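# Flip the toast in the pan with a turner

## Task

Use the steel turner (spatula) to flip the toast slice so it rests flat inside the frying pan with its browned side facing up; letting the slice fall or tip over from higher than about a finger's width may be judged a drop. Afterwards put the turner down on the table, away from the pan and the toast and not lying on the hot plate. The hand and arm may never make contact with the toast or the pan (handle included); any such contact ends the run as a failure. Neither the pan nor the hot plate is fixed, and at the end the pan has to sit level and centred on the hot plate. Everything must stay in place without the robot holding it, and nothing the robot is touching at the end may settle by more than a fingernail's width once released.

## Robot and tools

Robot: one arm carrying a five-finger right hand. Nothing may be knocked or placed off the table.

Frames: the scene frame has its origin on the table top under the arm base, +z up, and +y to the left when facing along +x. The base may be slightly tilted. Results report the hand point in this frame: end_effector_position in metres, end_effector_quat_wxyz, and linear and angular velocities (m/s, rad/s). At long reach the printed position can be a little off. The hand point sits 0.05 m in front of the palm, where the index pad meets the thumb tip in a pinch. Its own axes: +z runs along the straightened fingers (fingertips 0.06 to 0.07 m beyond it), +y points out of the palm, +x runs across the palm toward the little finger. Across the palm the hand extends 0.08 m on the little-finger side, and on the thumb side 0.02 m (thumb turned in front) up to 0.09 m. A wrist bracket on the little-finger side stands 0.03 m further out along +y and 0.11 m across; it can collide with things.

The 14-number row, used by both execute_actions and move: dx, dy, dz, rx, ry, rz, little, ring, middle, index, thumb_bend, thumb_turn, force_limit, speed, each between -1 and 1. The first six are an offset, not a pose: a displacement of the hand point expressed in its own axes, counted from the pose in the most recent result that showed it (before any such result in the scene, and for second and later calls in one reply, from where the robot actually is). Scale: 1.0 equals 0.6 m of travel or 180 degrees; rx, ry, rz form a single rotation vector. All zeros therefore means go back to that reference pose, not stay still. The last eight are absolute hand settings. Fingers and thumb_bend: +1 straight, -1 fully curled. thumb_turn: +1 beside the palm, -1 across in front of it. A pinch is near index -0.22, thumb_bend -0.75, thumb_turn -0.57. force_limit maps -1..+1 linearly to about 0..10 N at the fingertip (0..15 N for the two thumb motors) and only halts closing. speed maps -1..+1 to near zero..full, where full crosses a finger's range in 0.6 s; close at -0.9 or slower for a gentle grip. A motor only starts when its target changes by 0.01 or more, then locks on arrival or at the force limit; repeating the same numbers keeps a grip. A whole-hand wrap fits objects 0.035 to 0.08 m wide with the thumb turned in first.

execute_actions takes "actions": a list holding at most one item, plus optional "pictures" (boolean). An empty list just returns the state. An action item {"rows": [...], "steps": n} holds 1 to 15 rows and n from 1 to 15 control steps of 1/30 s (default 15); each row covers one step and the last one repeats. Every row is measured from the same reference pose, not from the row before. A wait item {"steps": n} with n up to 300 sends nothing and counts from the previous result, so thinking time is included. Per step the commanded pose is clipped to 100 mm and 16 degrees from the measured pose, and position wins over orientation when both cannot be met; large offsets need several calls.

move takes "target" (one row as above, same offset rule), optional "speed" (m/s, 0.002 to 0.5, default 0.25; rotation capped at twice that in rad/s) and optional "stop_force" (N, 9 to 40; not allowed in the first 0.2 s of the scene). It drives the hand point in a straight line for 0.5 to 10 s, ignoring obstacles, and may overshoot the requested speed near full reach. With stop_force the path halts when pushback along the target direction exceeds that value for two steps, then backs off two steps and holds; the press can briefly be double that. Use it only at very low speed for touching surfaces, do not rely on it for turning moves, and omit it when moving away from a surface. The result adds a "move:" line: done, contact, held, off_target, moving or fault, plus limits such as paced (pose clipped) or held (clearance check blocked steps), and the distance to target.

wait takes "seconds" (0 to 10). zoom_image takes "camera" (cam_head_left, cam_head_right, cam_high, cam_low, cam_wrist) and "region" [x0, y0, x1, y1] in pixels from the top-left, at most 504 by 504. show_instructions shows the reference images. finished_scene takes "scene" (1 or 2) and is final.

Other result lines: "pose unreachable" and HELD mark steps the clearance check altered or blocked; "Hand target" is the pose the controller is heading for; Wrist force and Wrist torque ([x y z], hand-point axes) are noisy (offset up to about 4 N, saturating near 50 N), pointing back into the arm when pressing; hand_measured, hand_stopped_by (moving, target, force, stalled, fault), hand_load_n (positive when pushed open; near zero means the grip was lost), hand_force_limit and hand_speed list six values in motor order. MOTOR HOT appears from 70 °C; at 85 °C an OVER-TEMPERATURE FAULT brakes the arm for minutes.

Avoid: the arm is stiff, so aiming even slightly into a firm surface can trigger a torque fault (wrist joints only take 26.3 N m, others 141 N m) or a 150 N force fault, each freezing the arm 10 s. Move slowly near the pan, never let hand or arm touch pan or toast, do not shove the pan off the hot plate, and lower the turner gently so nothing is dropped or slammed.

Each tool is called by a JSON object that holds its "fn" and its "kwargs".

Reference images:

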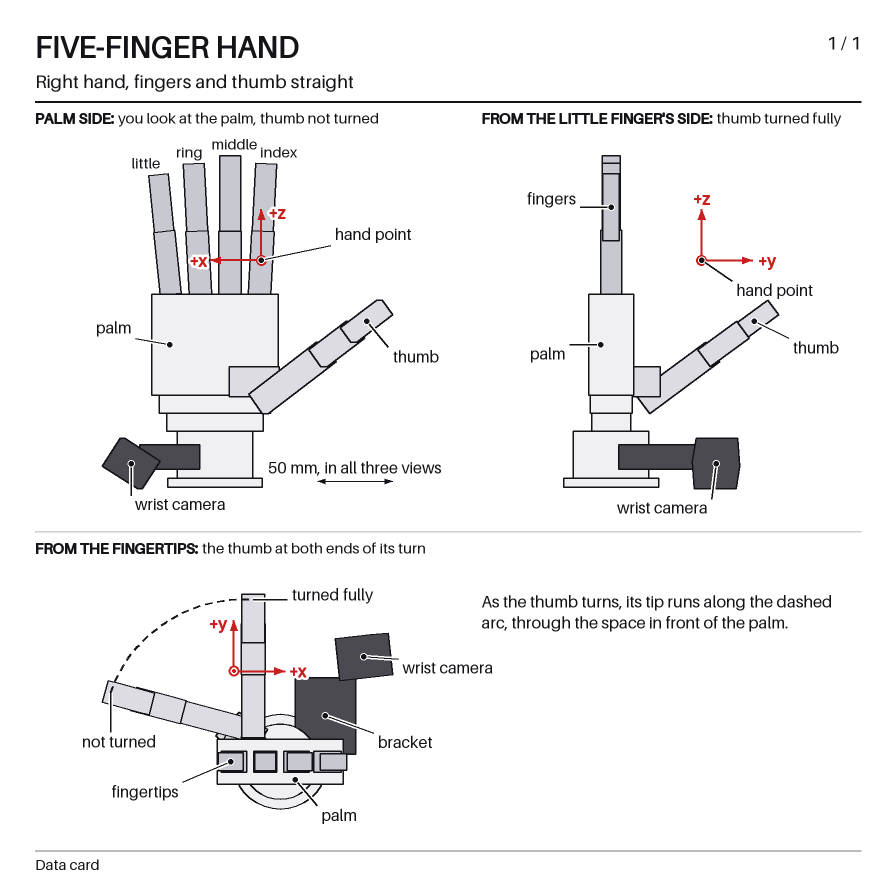

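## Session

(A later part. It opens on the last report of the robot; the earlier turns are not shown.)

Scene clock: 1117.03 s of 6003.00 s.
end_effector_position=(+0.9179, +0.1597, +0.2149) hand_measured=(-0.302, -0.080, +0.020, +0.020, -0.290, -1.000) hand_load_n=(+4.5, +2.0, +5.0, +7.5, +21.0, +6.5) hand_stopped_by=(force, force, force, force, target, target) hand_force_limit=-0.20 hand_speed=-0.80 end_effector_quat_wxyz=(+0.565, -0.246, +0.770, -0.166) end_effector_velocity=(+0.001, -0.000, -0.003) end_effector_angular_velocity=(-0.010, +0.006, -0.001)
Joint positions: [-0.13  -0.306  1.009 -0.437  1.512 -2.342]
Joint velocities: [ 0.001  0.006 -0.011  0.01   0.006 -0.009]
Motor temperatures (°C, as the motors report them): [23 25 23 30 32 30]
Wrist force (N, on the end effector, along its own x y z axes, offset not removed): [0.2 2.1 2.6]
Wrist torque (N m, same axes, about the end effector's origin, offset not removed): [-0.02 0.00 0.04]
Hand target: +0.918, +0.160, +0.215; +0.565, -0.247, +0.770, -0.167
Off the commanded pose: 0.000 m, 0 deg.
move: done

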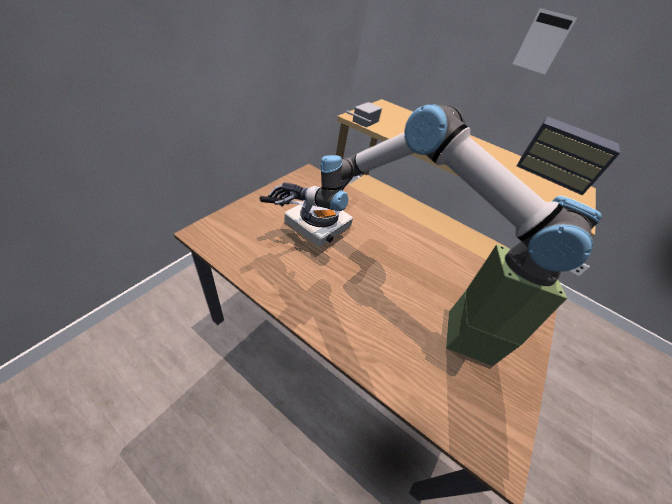

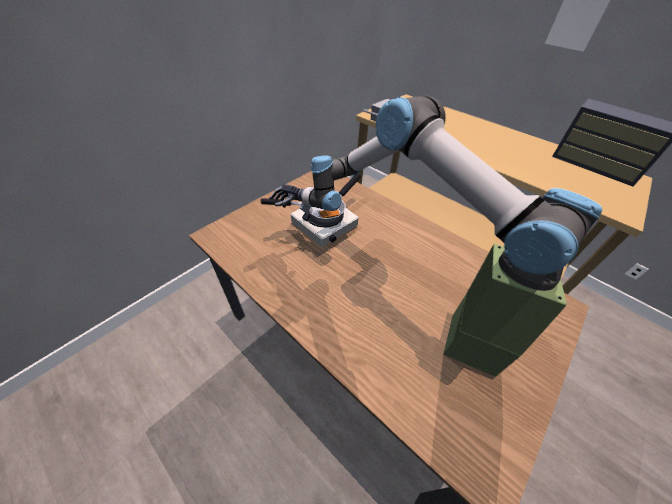

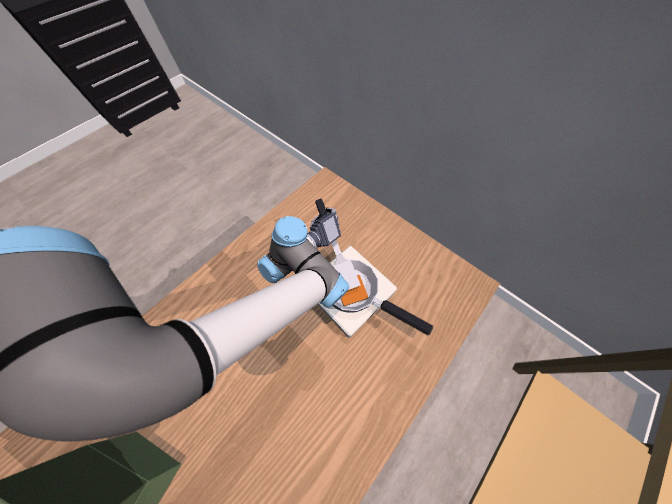

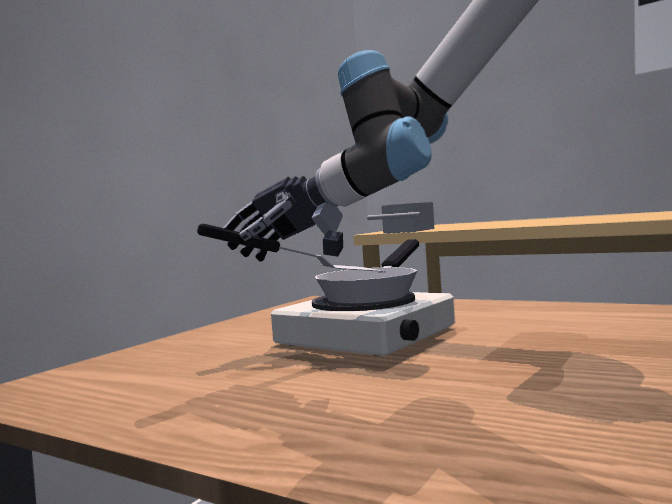

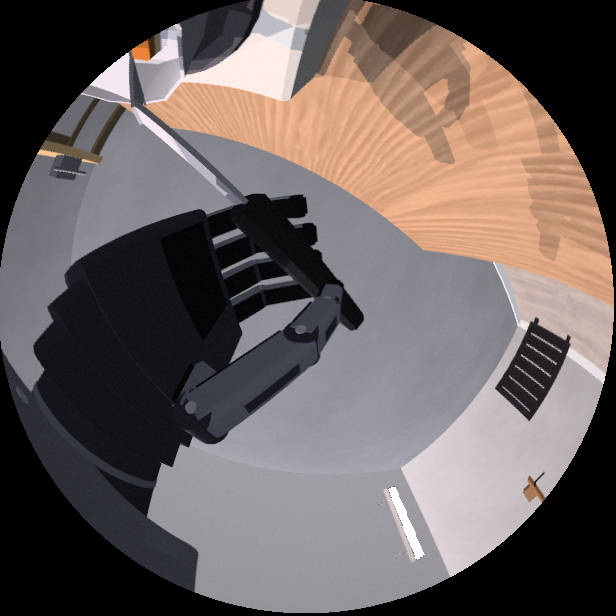

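{"fn": "execute_actions", "kwargs": {"actions": []}}

Scene clock: 1135.93 s of 6003.00 s.
end_effector_position=(+0.9180, +0.1598, +0.2146) hand_measured=(-0.302, -0.080, +0.020, +0.020, -0.290, -1.000) hand_load_n=(+4.5, +2.0, +5.0, +7.5, +21.0, +6.5) hand_stopped_by=(force, force, force, force, target, target) hand_force_limit=-0.20 hand_speed=-0.80 end_effector_quat_wxyz=(+0.565, -0.247, +0.770, -0.167) end_effector_velocity=(-0.000, -0.000, -0.000) end_effector_angular_velocity=(-0.001, +0.000, -0.000)
Joint positions: [-0.13  -0.305  1.008 -0.436  1.513 -2.343]
Joint velocities: [-0.    -0.     0.001 -0.     0.    -0.001]
Motor temperatures (°C, as the motors report them): [23 25 23 30 32 30]
Wrist force (N, on the end effector, along its own x y z axes, offset not removed): [-0.9 1.4 4.0]
Wrist torque (N m, same axes, about the end effector's origin, offset not removed): [-0.08 0.28 0.12]
Hand target: +0.918, +0.160, +0.215; +0.565, -0.247, +0.770, -0.167
Off the commanded pose: 0.000 m, 0 deg.
Steps of this call (steps 1 to 90: nothing new was sent; then 15.90 s passed at rest). Readings (end_effector_position | what the end effector reports):
1: (+0.9179, +0.1597, +0.2148) | hand_measured=(-0.302, -0.080, +0.020, +0.020, -0.290, -1.000) hand_load_n=(+4.5, +2.0, +5.0, +7.5, +21.0, +6.5) hand_stopped_by=(force, force, force, force, target, target) hand_force_limit=-0.20 hand_speed=-0.80
2: (+0.9179, +0.1597, +0.2148) | hand_measured=(-0.302, -0.080, +0.020, +0.020, -0.290, -1.000) hand_load_n=(+4.5, +2.0, +5.0, +7.5, +21.0, +6.5) hand_stopped_by=(force, force, force, force, target, target) hand_force_limit=-0.20 hand_speed=-0.80
4: (+0.9179, +0.1598, +0.2147) | hand_measured=(-0.302, -0.080, +0.020, +0.020, -0.290, -1.000) hand_load_n=(+4.5, +2.0, +5.0, +7.5, +21.0, +6.5) hand_stopped_by=(force, force, force, force, target, target) hand_force_limit=-0.20 hand_speed=-0.80
8: (+0.9180, +0.1598, +0.2146) | hand_measured=(-0.302, -0.080, +0.020, +0.020, -0.290, -1.000) hand_load_n=(+4.5, +2.0, +5.0, +7.5, +21.0, +6.5) hand_stopped_by=(force, force, force, force, target, target) hand_force_limit=-0.20 hand_speed=-0.80
90: the state above

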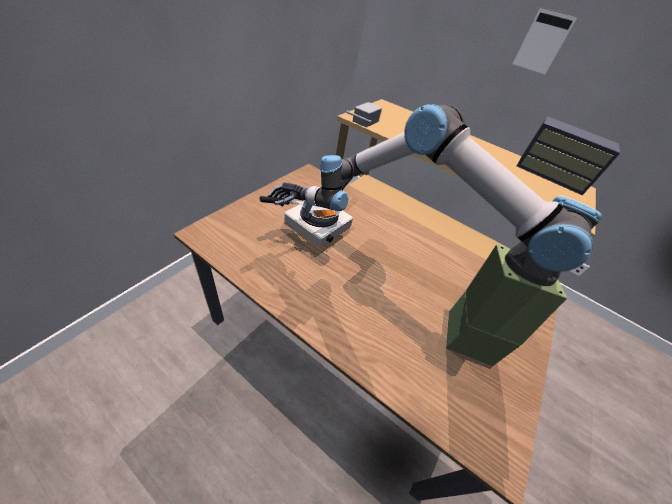

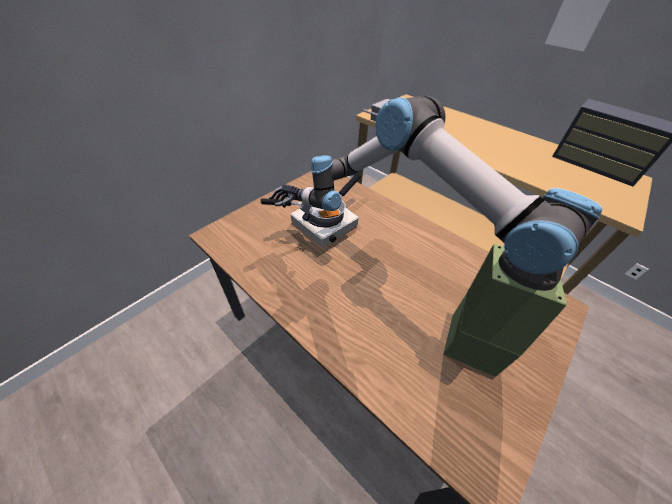

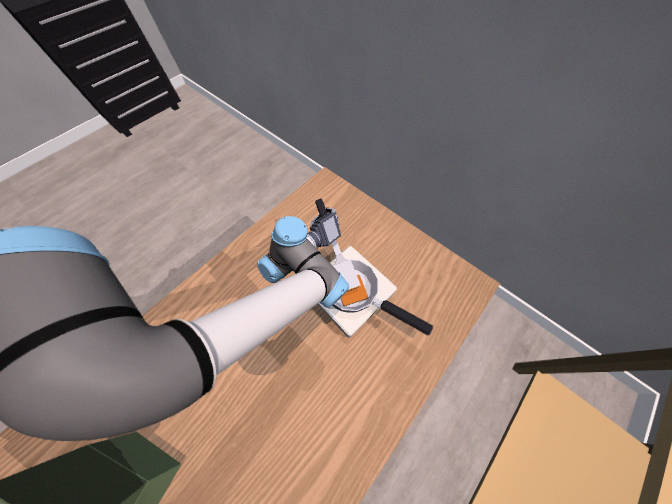

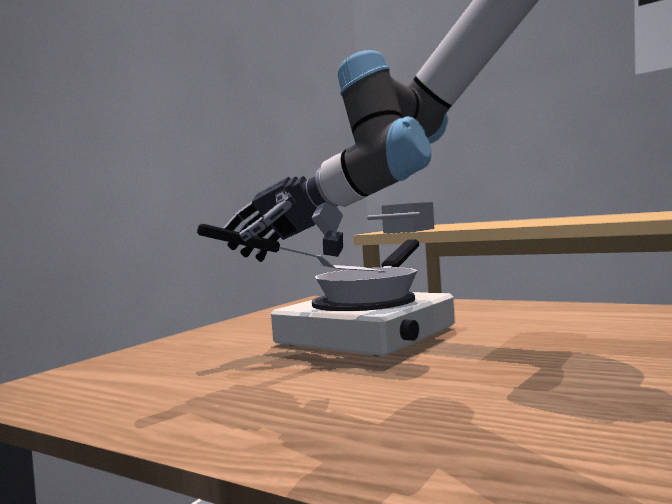

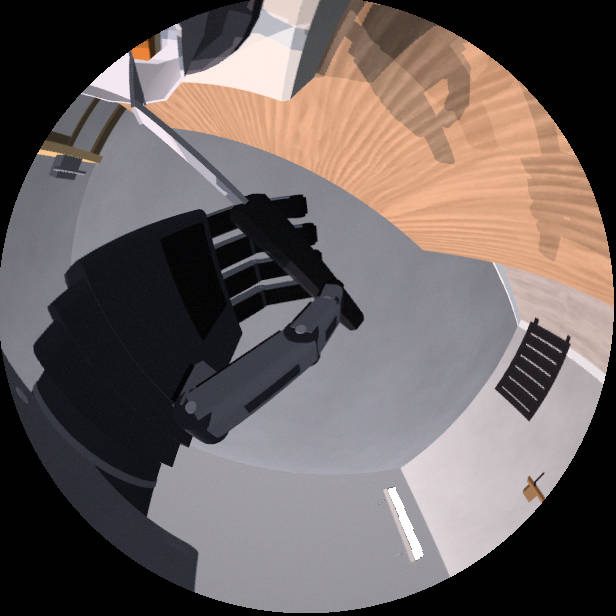

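{"fn": "move", "kwargs": {"target": [-0.0555,0.0500,-0.163,0,0,0,-0.40,-0.42,-0.39,-0.3,-0.3,-1,-0.2,-0.8], "speed": 0.12}}

{"fn": "move", "kwargs": {"target": [0.305,-0.0005,-0.3545,0,0,0,-0.40,-0.42,-0.39,-0.3,-0.3,-1,-0.2,-0.8], "speed": 0.15}}

Scene clock: 1154.20 s of 6003.00 s.
end_effector_position=(+0.8274, +0.2013, +0.2546) hand_measured=(-0.302, -0.080, +0.020, +0.020, -0.290, -1.000) hand_load_n=(+4.5, +2.0, +5.0, +7.5, +21.0, +6.5) hand_stopped_by=(force, force, force, force, target, target) hand_force_limit=-0.20 hand_speed=-0.80 end_effector_quat_wxyz=(+0.565, -0.247, +0.770, -0.167) end_effector_velocity=(-0.002, +0.001, +0.001) end_effector_angular_velocity=(+0.000, +0.000, -0.000)
Joint positions: [-0.063 -0.509  1.395 -0.62   1.577 -2.326]
Joint velocities: [ 0.002 -0.004  0.008 -0.004  0.002  0.001]
Motor temperatures (°C, as the motors report them): [23 25 23 30 32 30]
Wrist force (N, on the end effector, along its own x y z axes, offset not removed): [3.5 2.0 1.5]
Wrist torque (N m, same axes, about the end effector's origin, offset not removed): [0.17 -0.28 0.27]
Hand target: +0.827, +0.201, +0.255; +0.565, -0.247, +0.770, -0.167
Off the commanded pose: 0.000 m, 0 deg.
After step 90, 13.80 s passed at rest.
move: done

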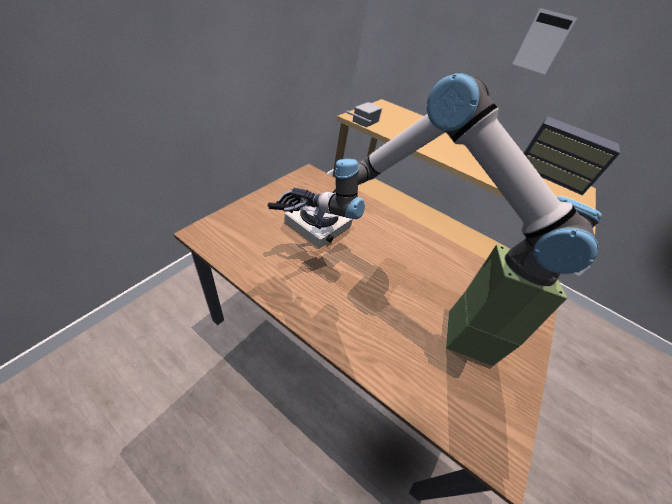

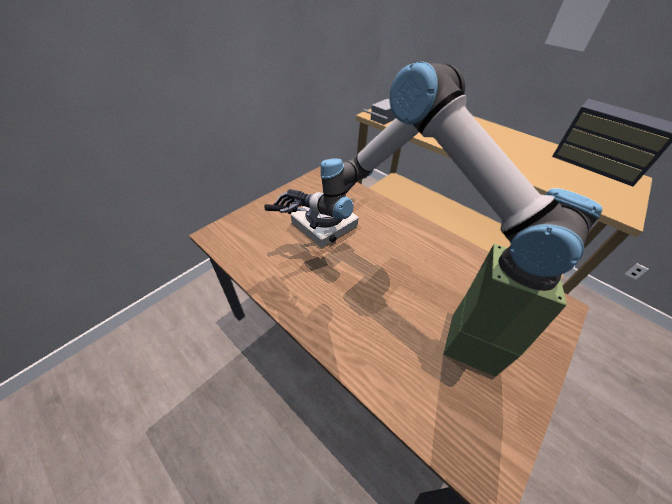

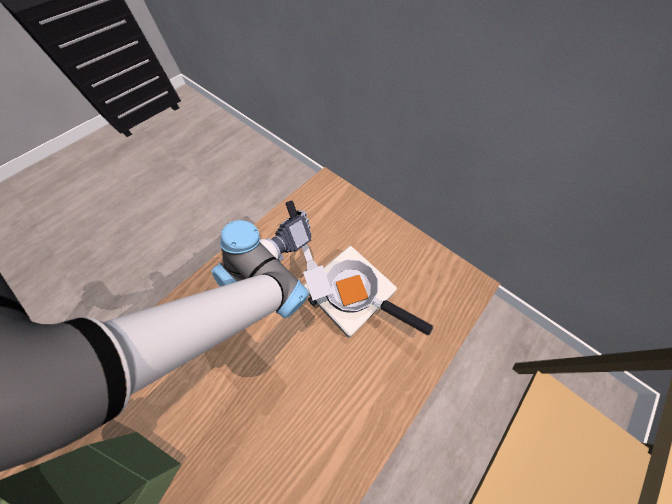

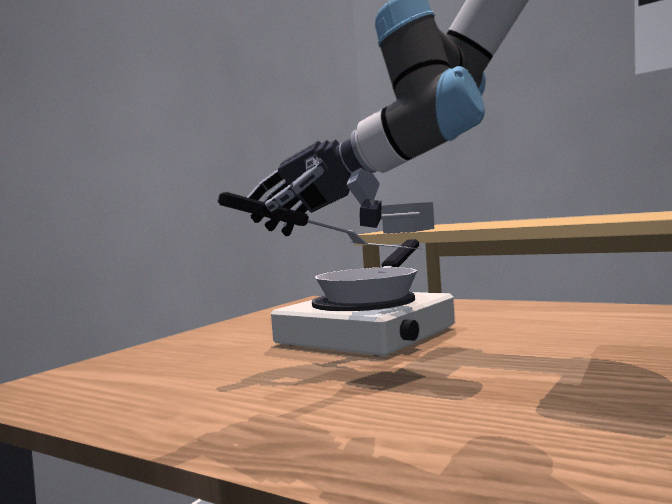

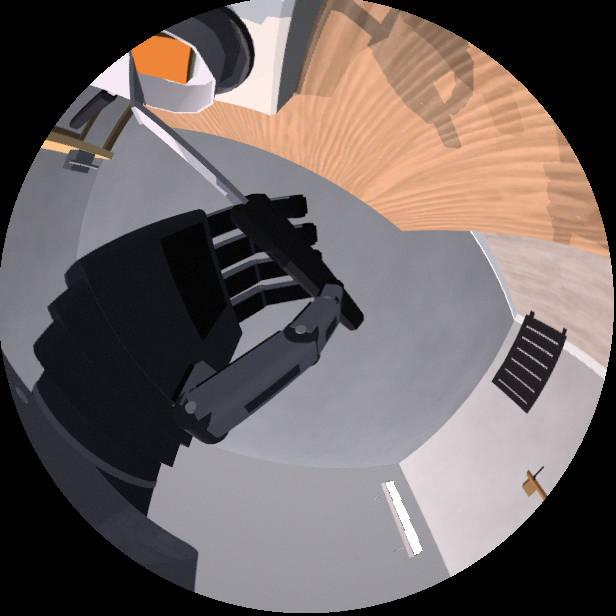

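Scene clock: 1156.63 s of 6003.00 s.
end_effector_position=(+0.5812, +0.0925, +0.1762) hand_measured=(-0.302, -0.080, +0.020, +0.020, -0.290, -1.000) hand_load_n=(+4.5, +2.0, +5.0, +7.5, +21.0, +6.5) hand_stopped_by=(force, force, force, force, target, target) hand_force_limit=-0.20 hand_speed=-0.80 end_effector_quat_wxyz=(+0.564, -0.247, +0.770, -0.167) end_effector_velocity=(-0.003, -0.000, -0.000) end_effector_angular_velocity=(+0.002, -0.002, +0.003)
Joint positions: [-0.425 -0.553  2.143 -1.307  1.228 -2.425]
Joint velocities: [-0.006  0.003  0.006 -0.009 -0.01  -0.001]
Motor temperatures (°C, as the motors report them): [23 25 23 30 32 30]
Wrist force (N, on the end effector, along its own x y z axes, offset not removed): [2.8 -0.4 1.0]
Wrist torque (N m, same axes, about the end effector's origin, offset not removed): [-0.15 -0.29 0.12]
Hand target: +0.581, +0.092, +0.176; +0.565, -0.247, +0.770, -0.167
Off the commanded pose: 0.000 m, 0 deg.
move: done

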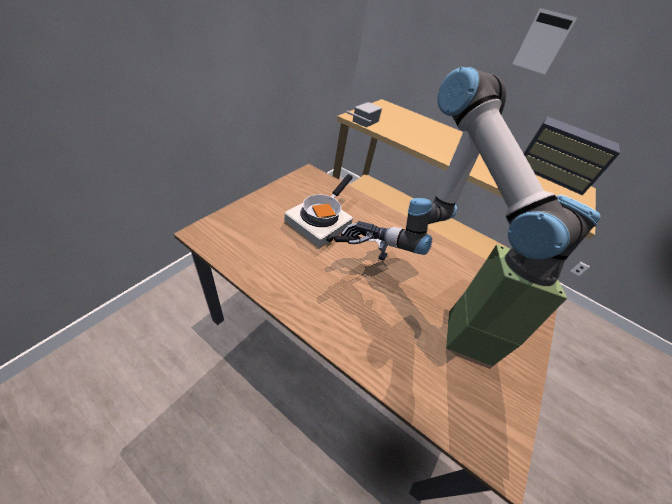

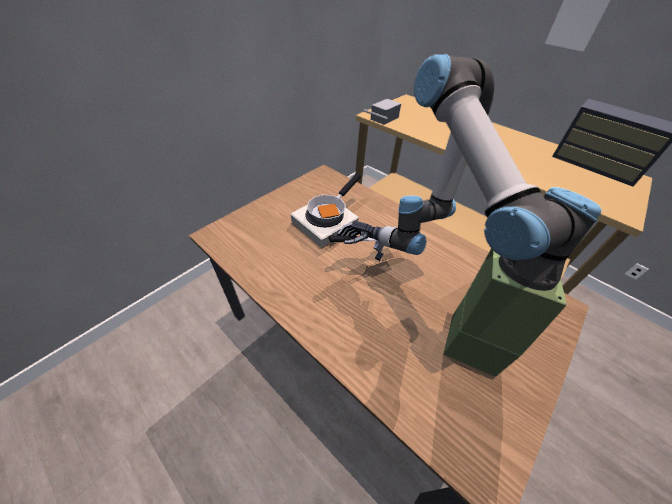

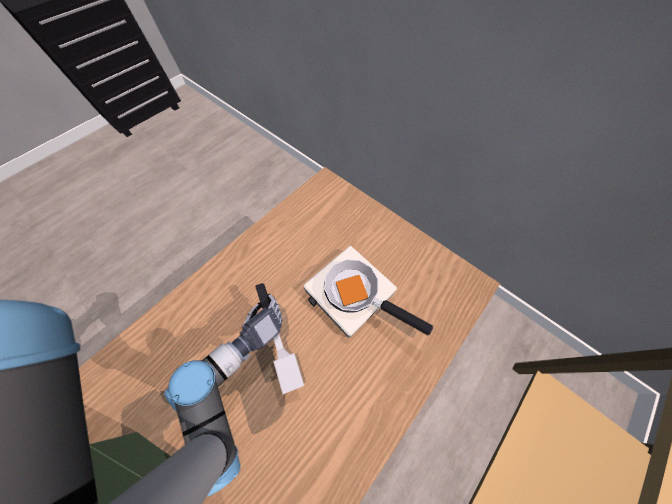

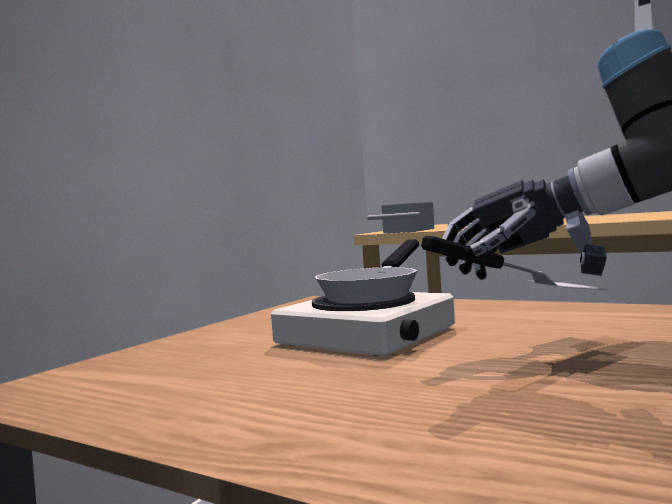

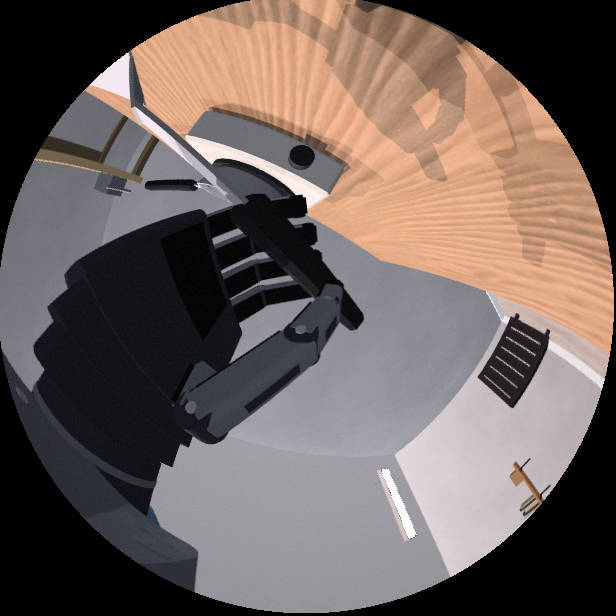

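{"fn": "move", "kwargs": {"target": [0.1081,0.0723,0.0413,0,0,0,-0.40,-0.42,-0.39,-0.3,-0.3,-1,-0.2,-0.8], "speed": 0.05}}

{"fn": "zoom_image", "kwargs": {"camera": "cam_low", "region": [400,200,672,400]}}

Scene clock: 1163.17 s of 6003.00 s.
end_effector_position=(+0.5809, +0.0917, +0.0946) hand_measured=(-0.302, -0.080, +0.020, +0.020, -0.290, -1.000) hand_load_n=(+3.5, +2.0, +5.0, +8.0, +20.5, +7.0) hand_stopped_by=(force, force, force, force, target, target) hand_force_limit=-0.20 hand_speed=-0.80 end_effector_quat_wxyz=(+0.564, -0.247, +0.770, -0.167) end_effector_velocity=(+0.000, +0.000, -0.002) end_effector_angular_velocity=(+0.000, -0.000, +0.000)
Joint positions: [-0.459 -0.336  2.017 -1.394  1.196 -2.435]
Joint velocities: [ 0.     0.005 -0.004 -0.001 -0.     0.   ]
Motor temperatures (°C, as the motors report them): [23 25 23 30 32 30]
Wrist force (N, on the end effector, along its own x y z axes, offset not removed): [-0.7 2.0 1.8]
Wrist torque (N m, same axes, about the end effector's origin, offset not removed): [0.01 0.21 -0.02]
Hand target: +0.581, +0.092, +0.094; +0.564, -0.247, +0.770, -0.167
Off the commanded pose: 0.000 m, 0 deg.
After step 90, 1.47 s passed at rest.
move: done

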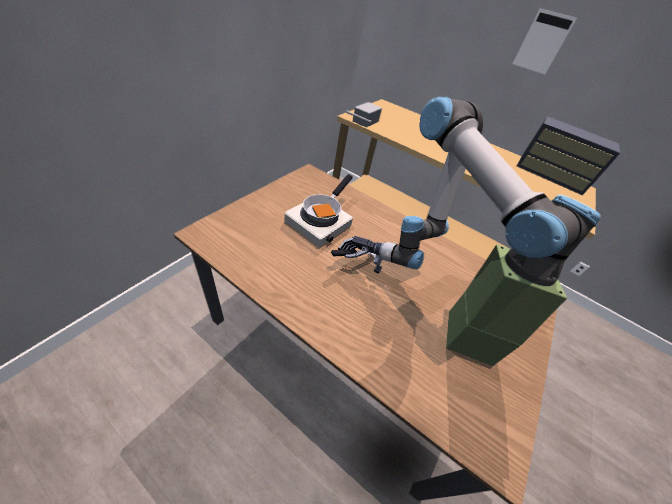

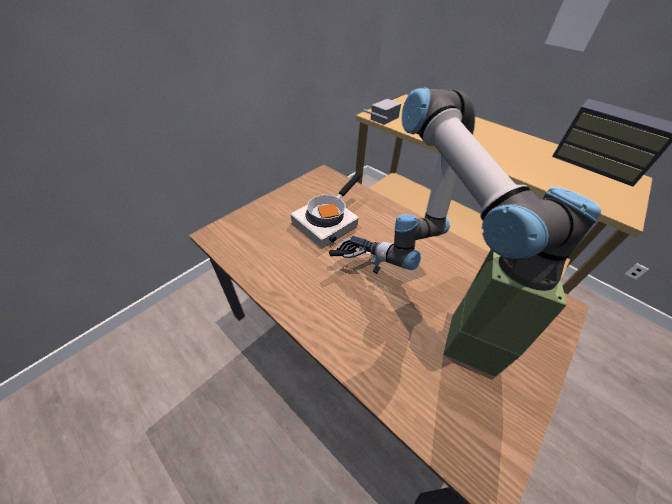

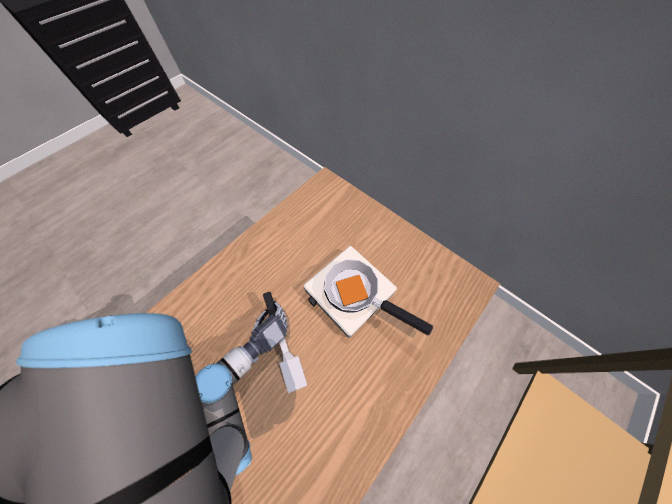

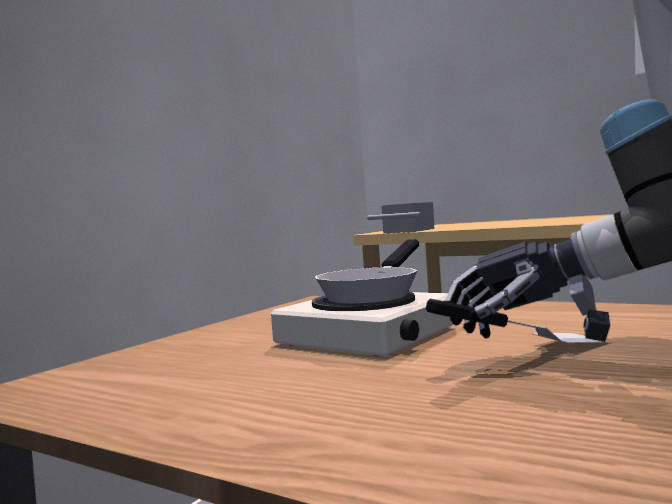

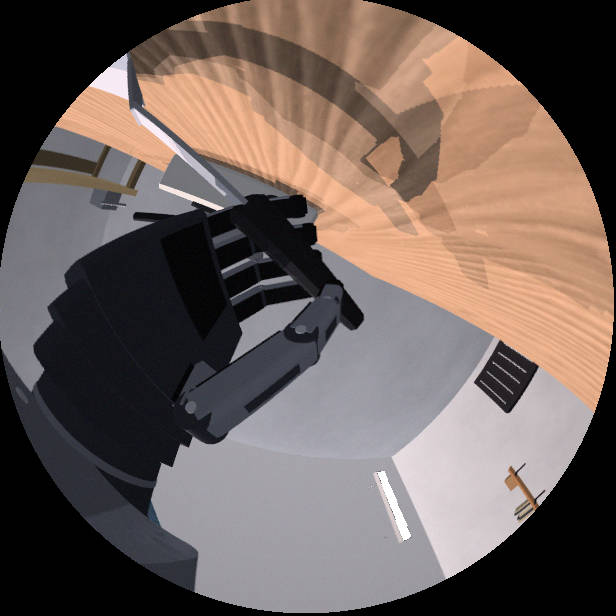

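Region (400, 200, 672, 400) of cam_low's 672x504 image, scaled by 1.853, with more detail than that image has; it fills the top 371 rows of this view, and the rest is white.

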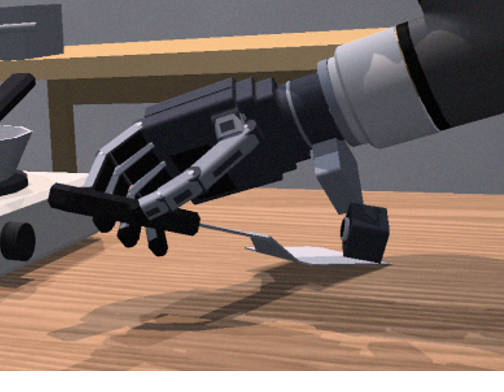

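{"fn": "move", "kwargs": {"target": [0,0,0,0,0,0,0.4,0.4,-0.39,-0.3,-0.3,-1,-0.2,-0.5]}}

{"fn": "move", "kwargs": {"target": [0.033,0.022,0.0126,-0.0014,0.057,-0.095,0.4,0.4,-0.39,-0.3,-0.3,-1,-0.2,-0.5], "speed": 0.06}}

{"fn": "zoom_image", "kwargs": {"camera": "cam_low", "region": [400,200,672,400]}}

Scene clock: 1171.20 s of 6003.00 s.
end_effector_position=(+0.5809, +0.0917, +0.0946) hand_measured=(+0.400, +0.400, +0.020, +0.020, -0.290, -1.000) hand_load_n=(+0.0, +0.0, +9.5, +9.0, +15.0, +1.5) hand_stopped_by=(target, target, force, force, target, target) hand_force_limit=-0.20 hand_speed=-0.50 end_effector_quat_wxyz=(+0.564, -0.247, +0.770, -0.167) end_effector_velocity=(-0.000, +0.001, +0.000) end_effector_angular_velocity=(+0.002, -0.000, +0.001)
Joint positions: [-0.459 -0.336  2.017 -1.394  1.196 -2.435]
Joint velocities: [ 0.001 -0.     0.     0.    -0.001  0.001]
Motor temperatures (°C, as the motors report them): [23 25 23 30 32 30]
Wrist force (N, on the end effector, along its own x y z axes, offset not removed): [-0.5 0.1 3.4]
Wrist torque (N m, same axes, about the end effector's origin, offset not removed): [-0.23 0.34 -0.14]
Hand target: +0.581, +0.092, +0.095; +0.564, -0.247, +0.770, -0.167
Off the commanded pose: 0.000 m, 0 deg.
After step 90, 3.90 s passed at rest.
move: done

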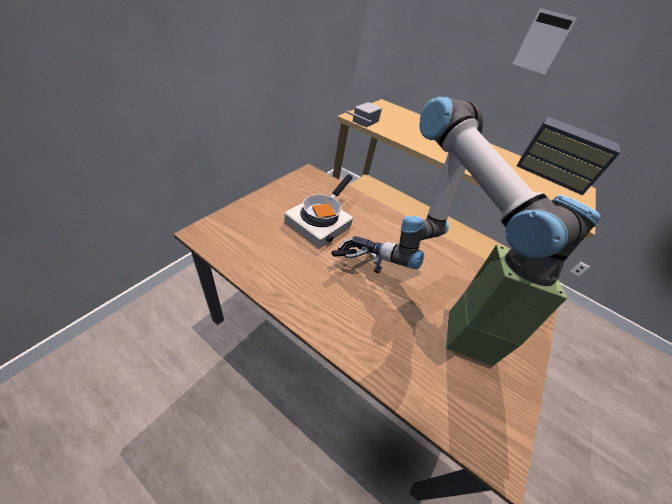

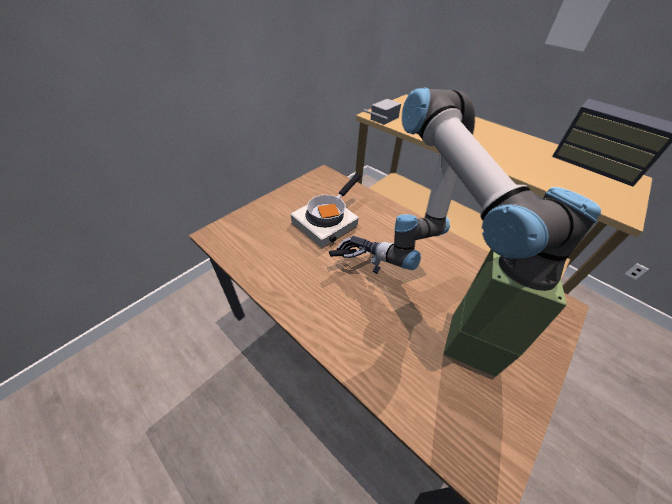

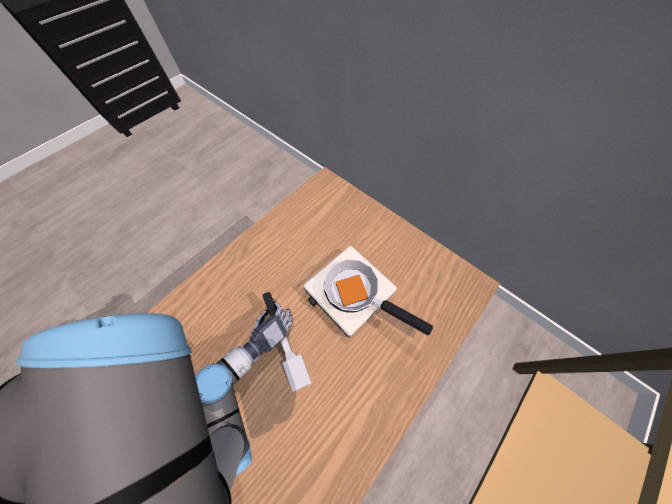

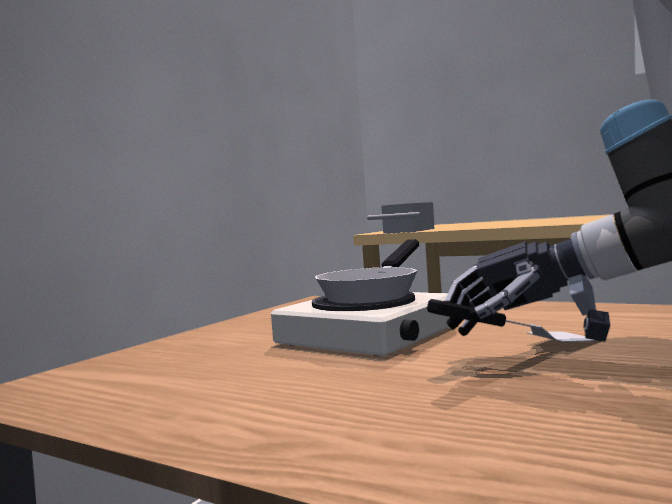

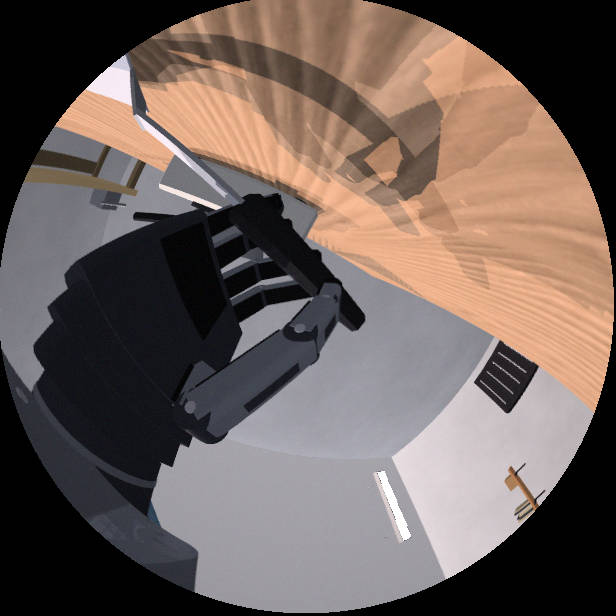

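Scene clock: 1174.40 s of 6003.00 s.
end_effector_position=(+0.5808, +0.0915, +0.0697) hand_measured=(+0.400, +0.400, +0.020, +0.020, -0.290, -1.000) hand_load_n=(+0.0, +0.0, +11.5, +8.0, +15.0, -1.5) hand_stopped_by=(target, target, force, force, target, target) hand_force_limit=-0.20 hand_speed=-0.50 end_effector_quat_wxyz=(+0.463, -0.343, +0.772, -0.268) end_effector_velocity=(+0.000, -0.000, -0.001) end_effector_angular_velocity=(-0.015, +0.007, -0.002)
Joint positions: [-0.337 -0.385  1.983 -1.219  1.459 -2.716]
Joint velocities: [ 0.007 -0.001 -0.003  0.008  0.015 -0.011]
Motor temperatures (°C, as the motors report them): [23 25 23 30 32 30]
Wrist force (N, on the end effector, along its own x y z axes, offset not removed): [1.6 0.0 5.7]
Wrist torque (N m, same axes, about the end effector's origin, offset not removed): [-0.48 -0.27 0.27]
Hand target: +0.581, +0.092, +0.070; +0.462, -0.344, +0.772, -0.268
Off the commanded pose: 0.000 m, 0 deg.
move: done

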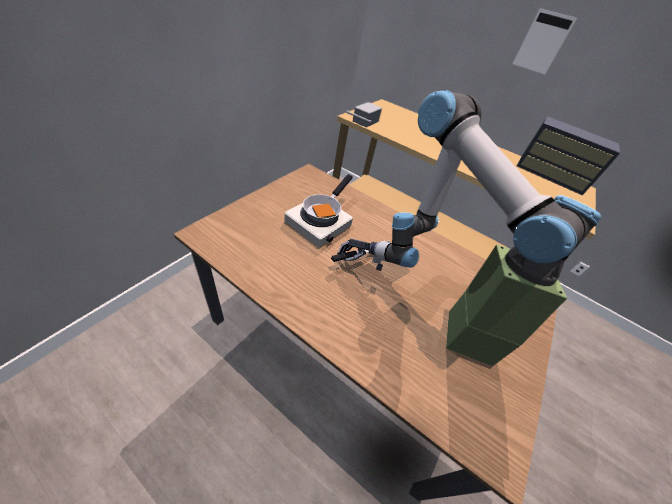

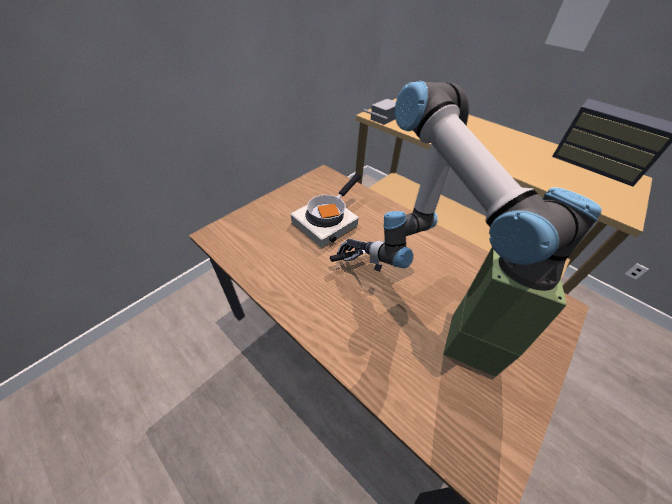

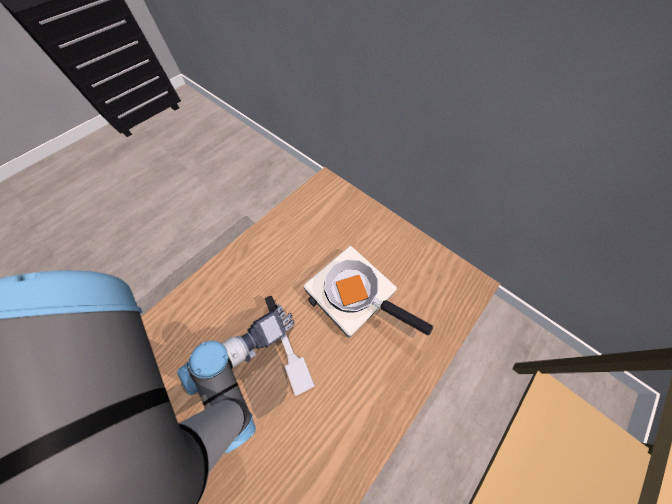

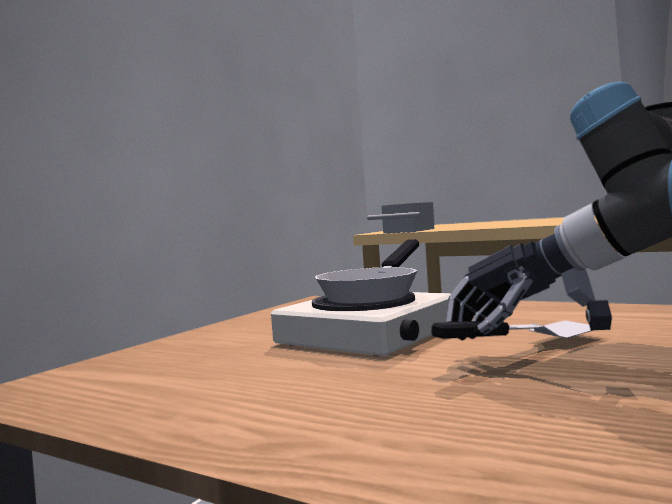

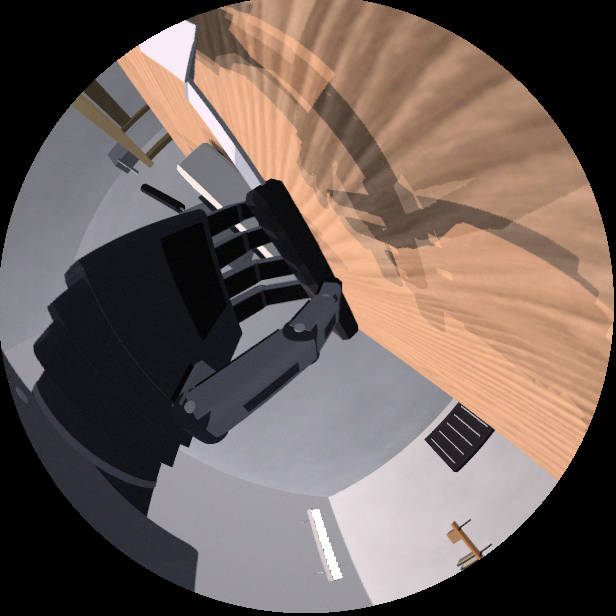

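Region (400, 200, 672, 400) of cam_low's 672x504 image, scaled by 1.853, with more detail than that image has; it fills the top 371 rows of this view, and the rest is white.

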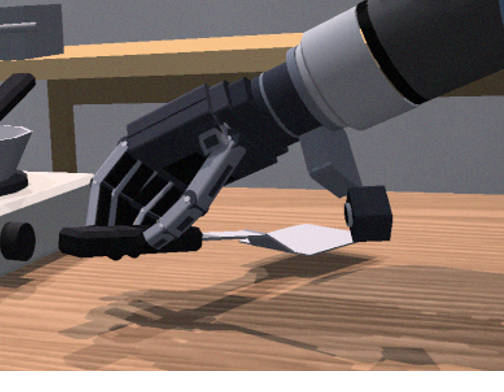

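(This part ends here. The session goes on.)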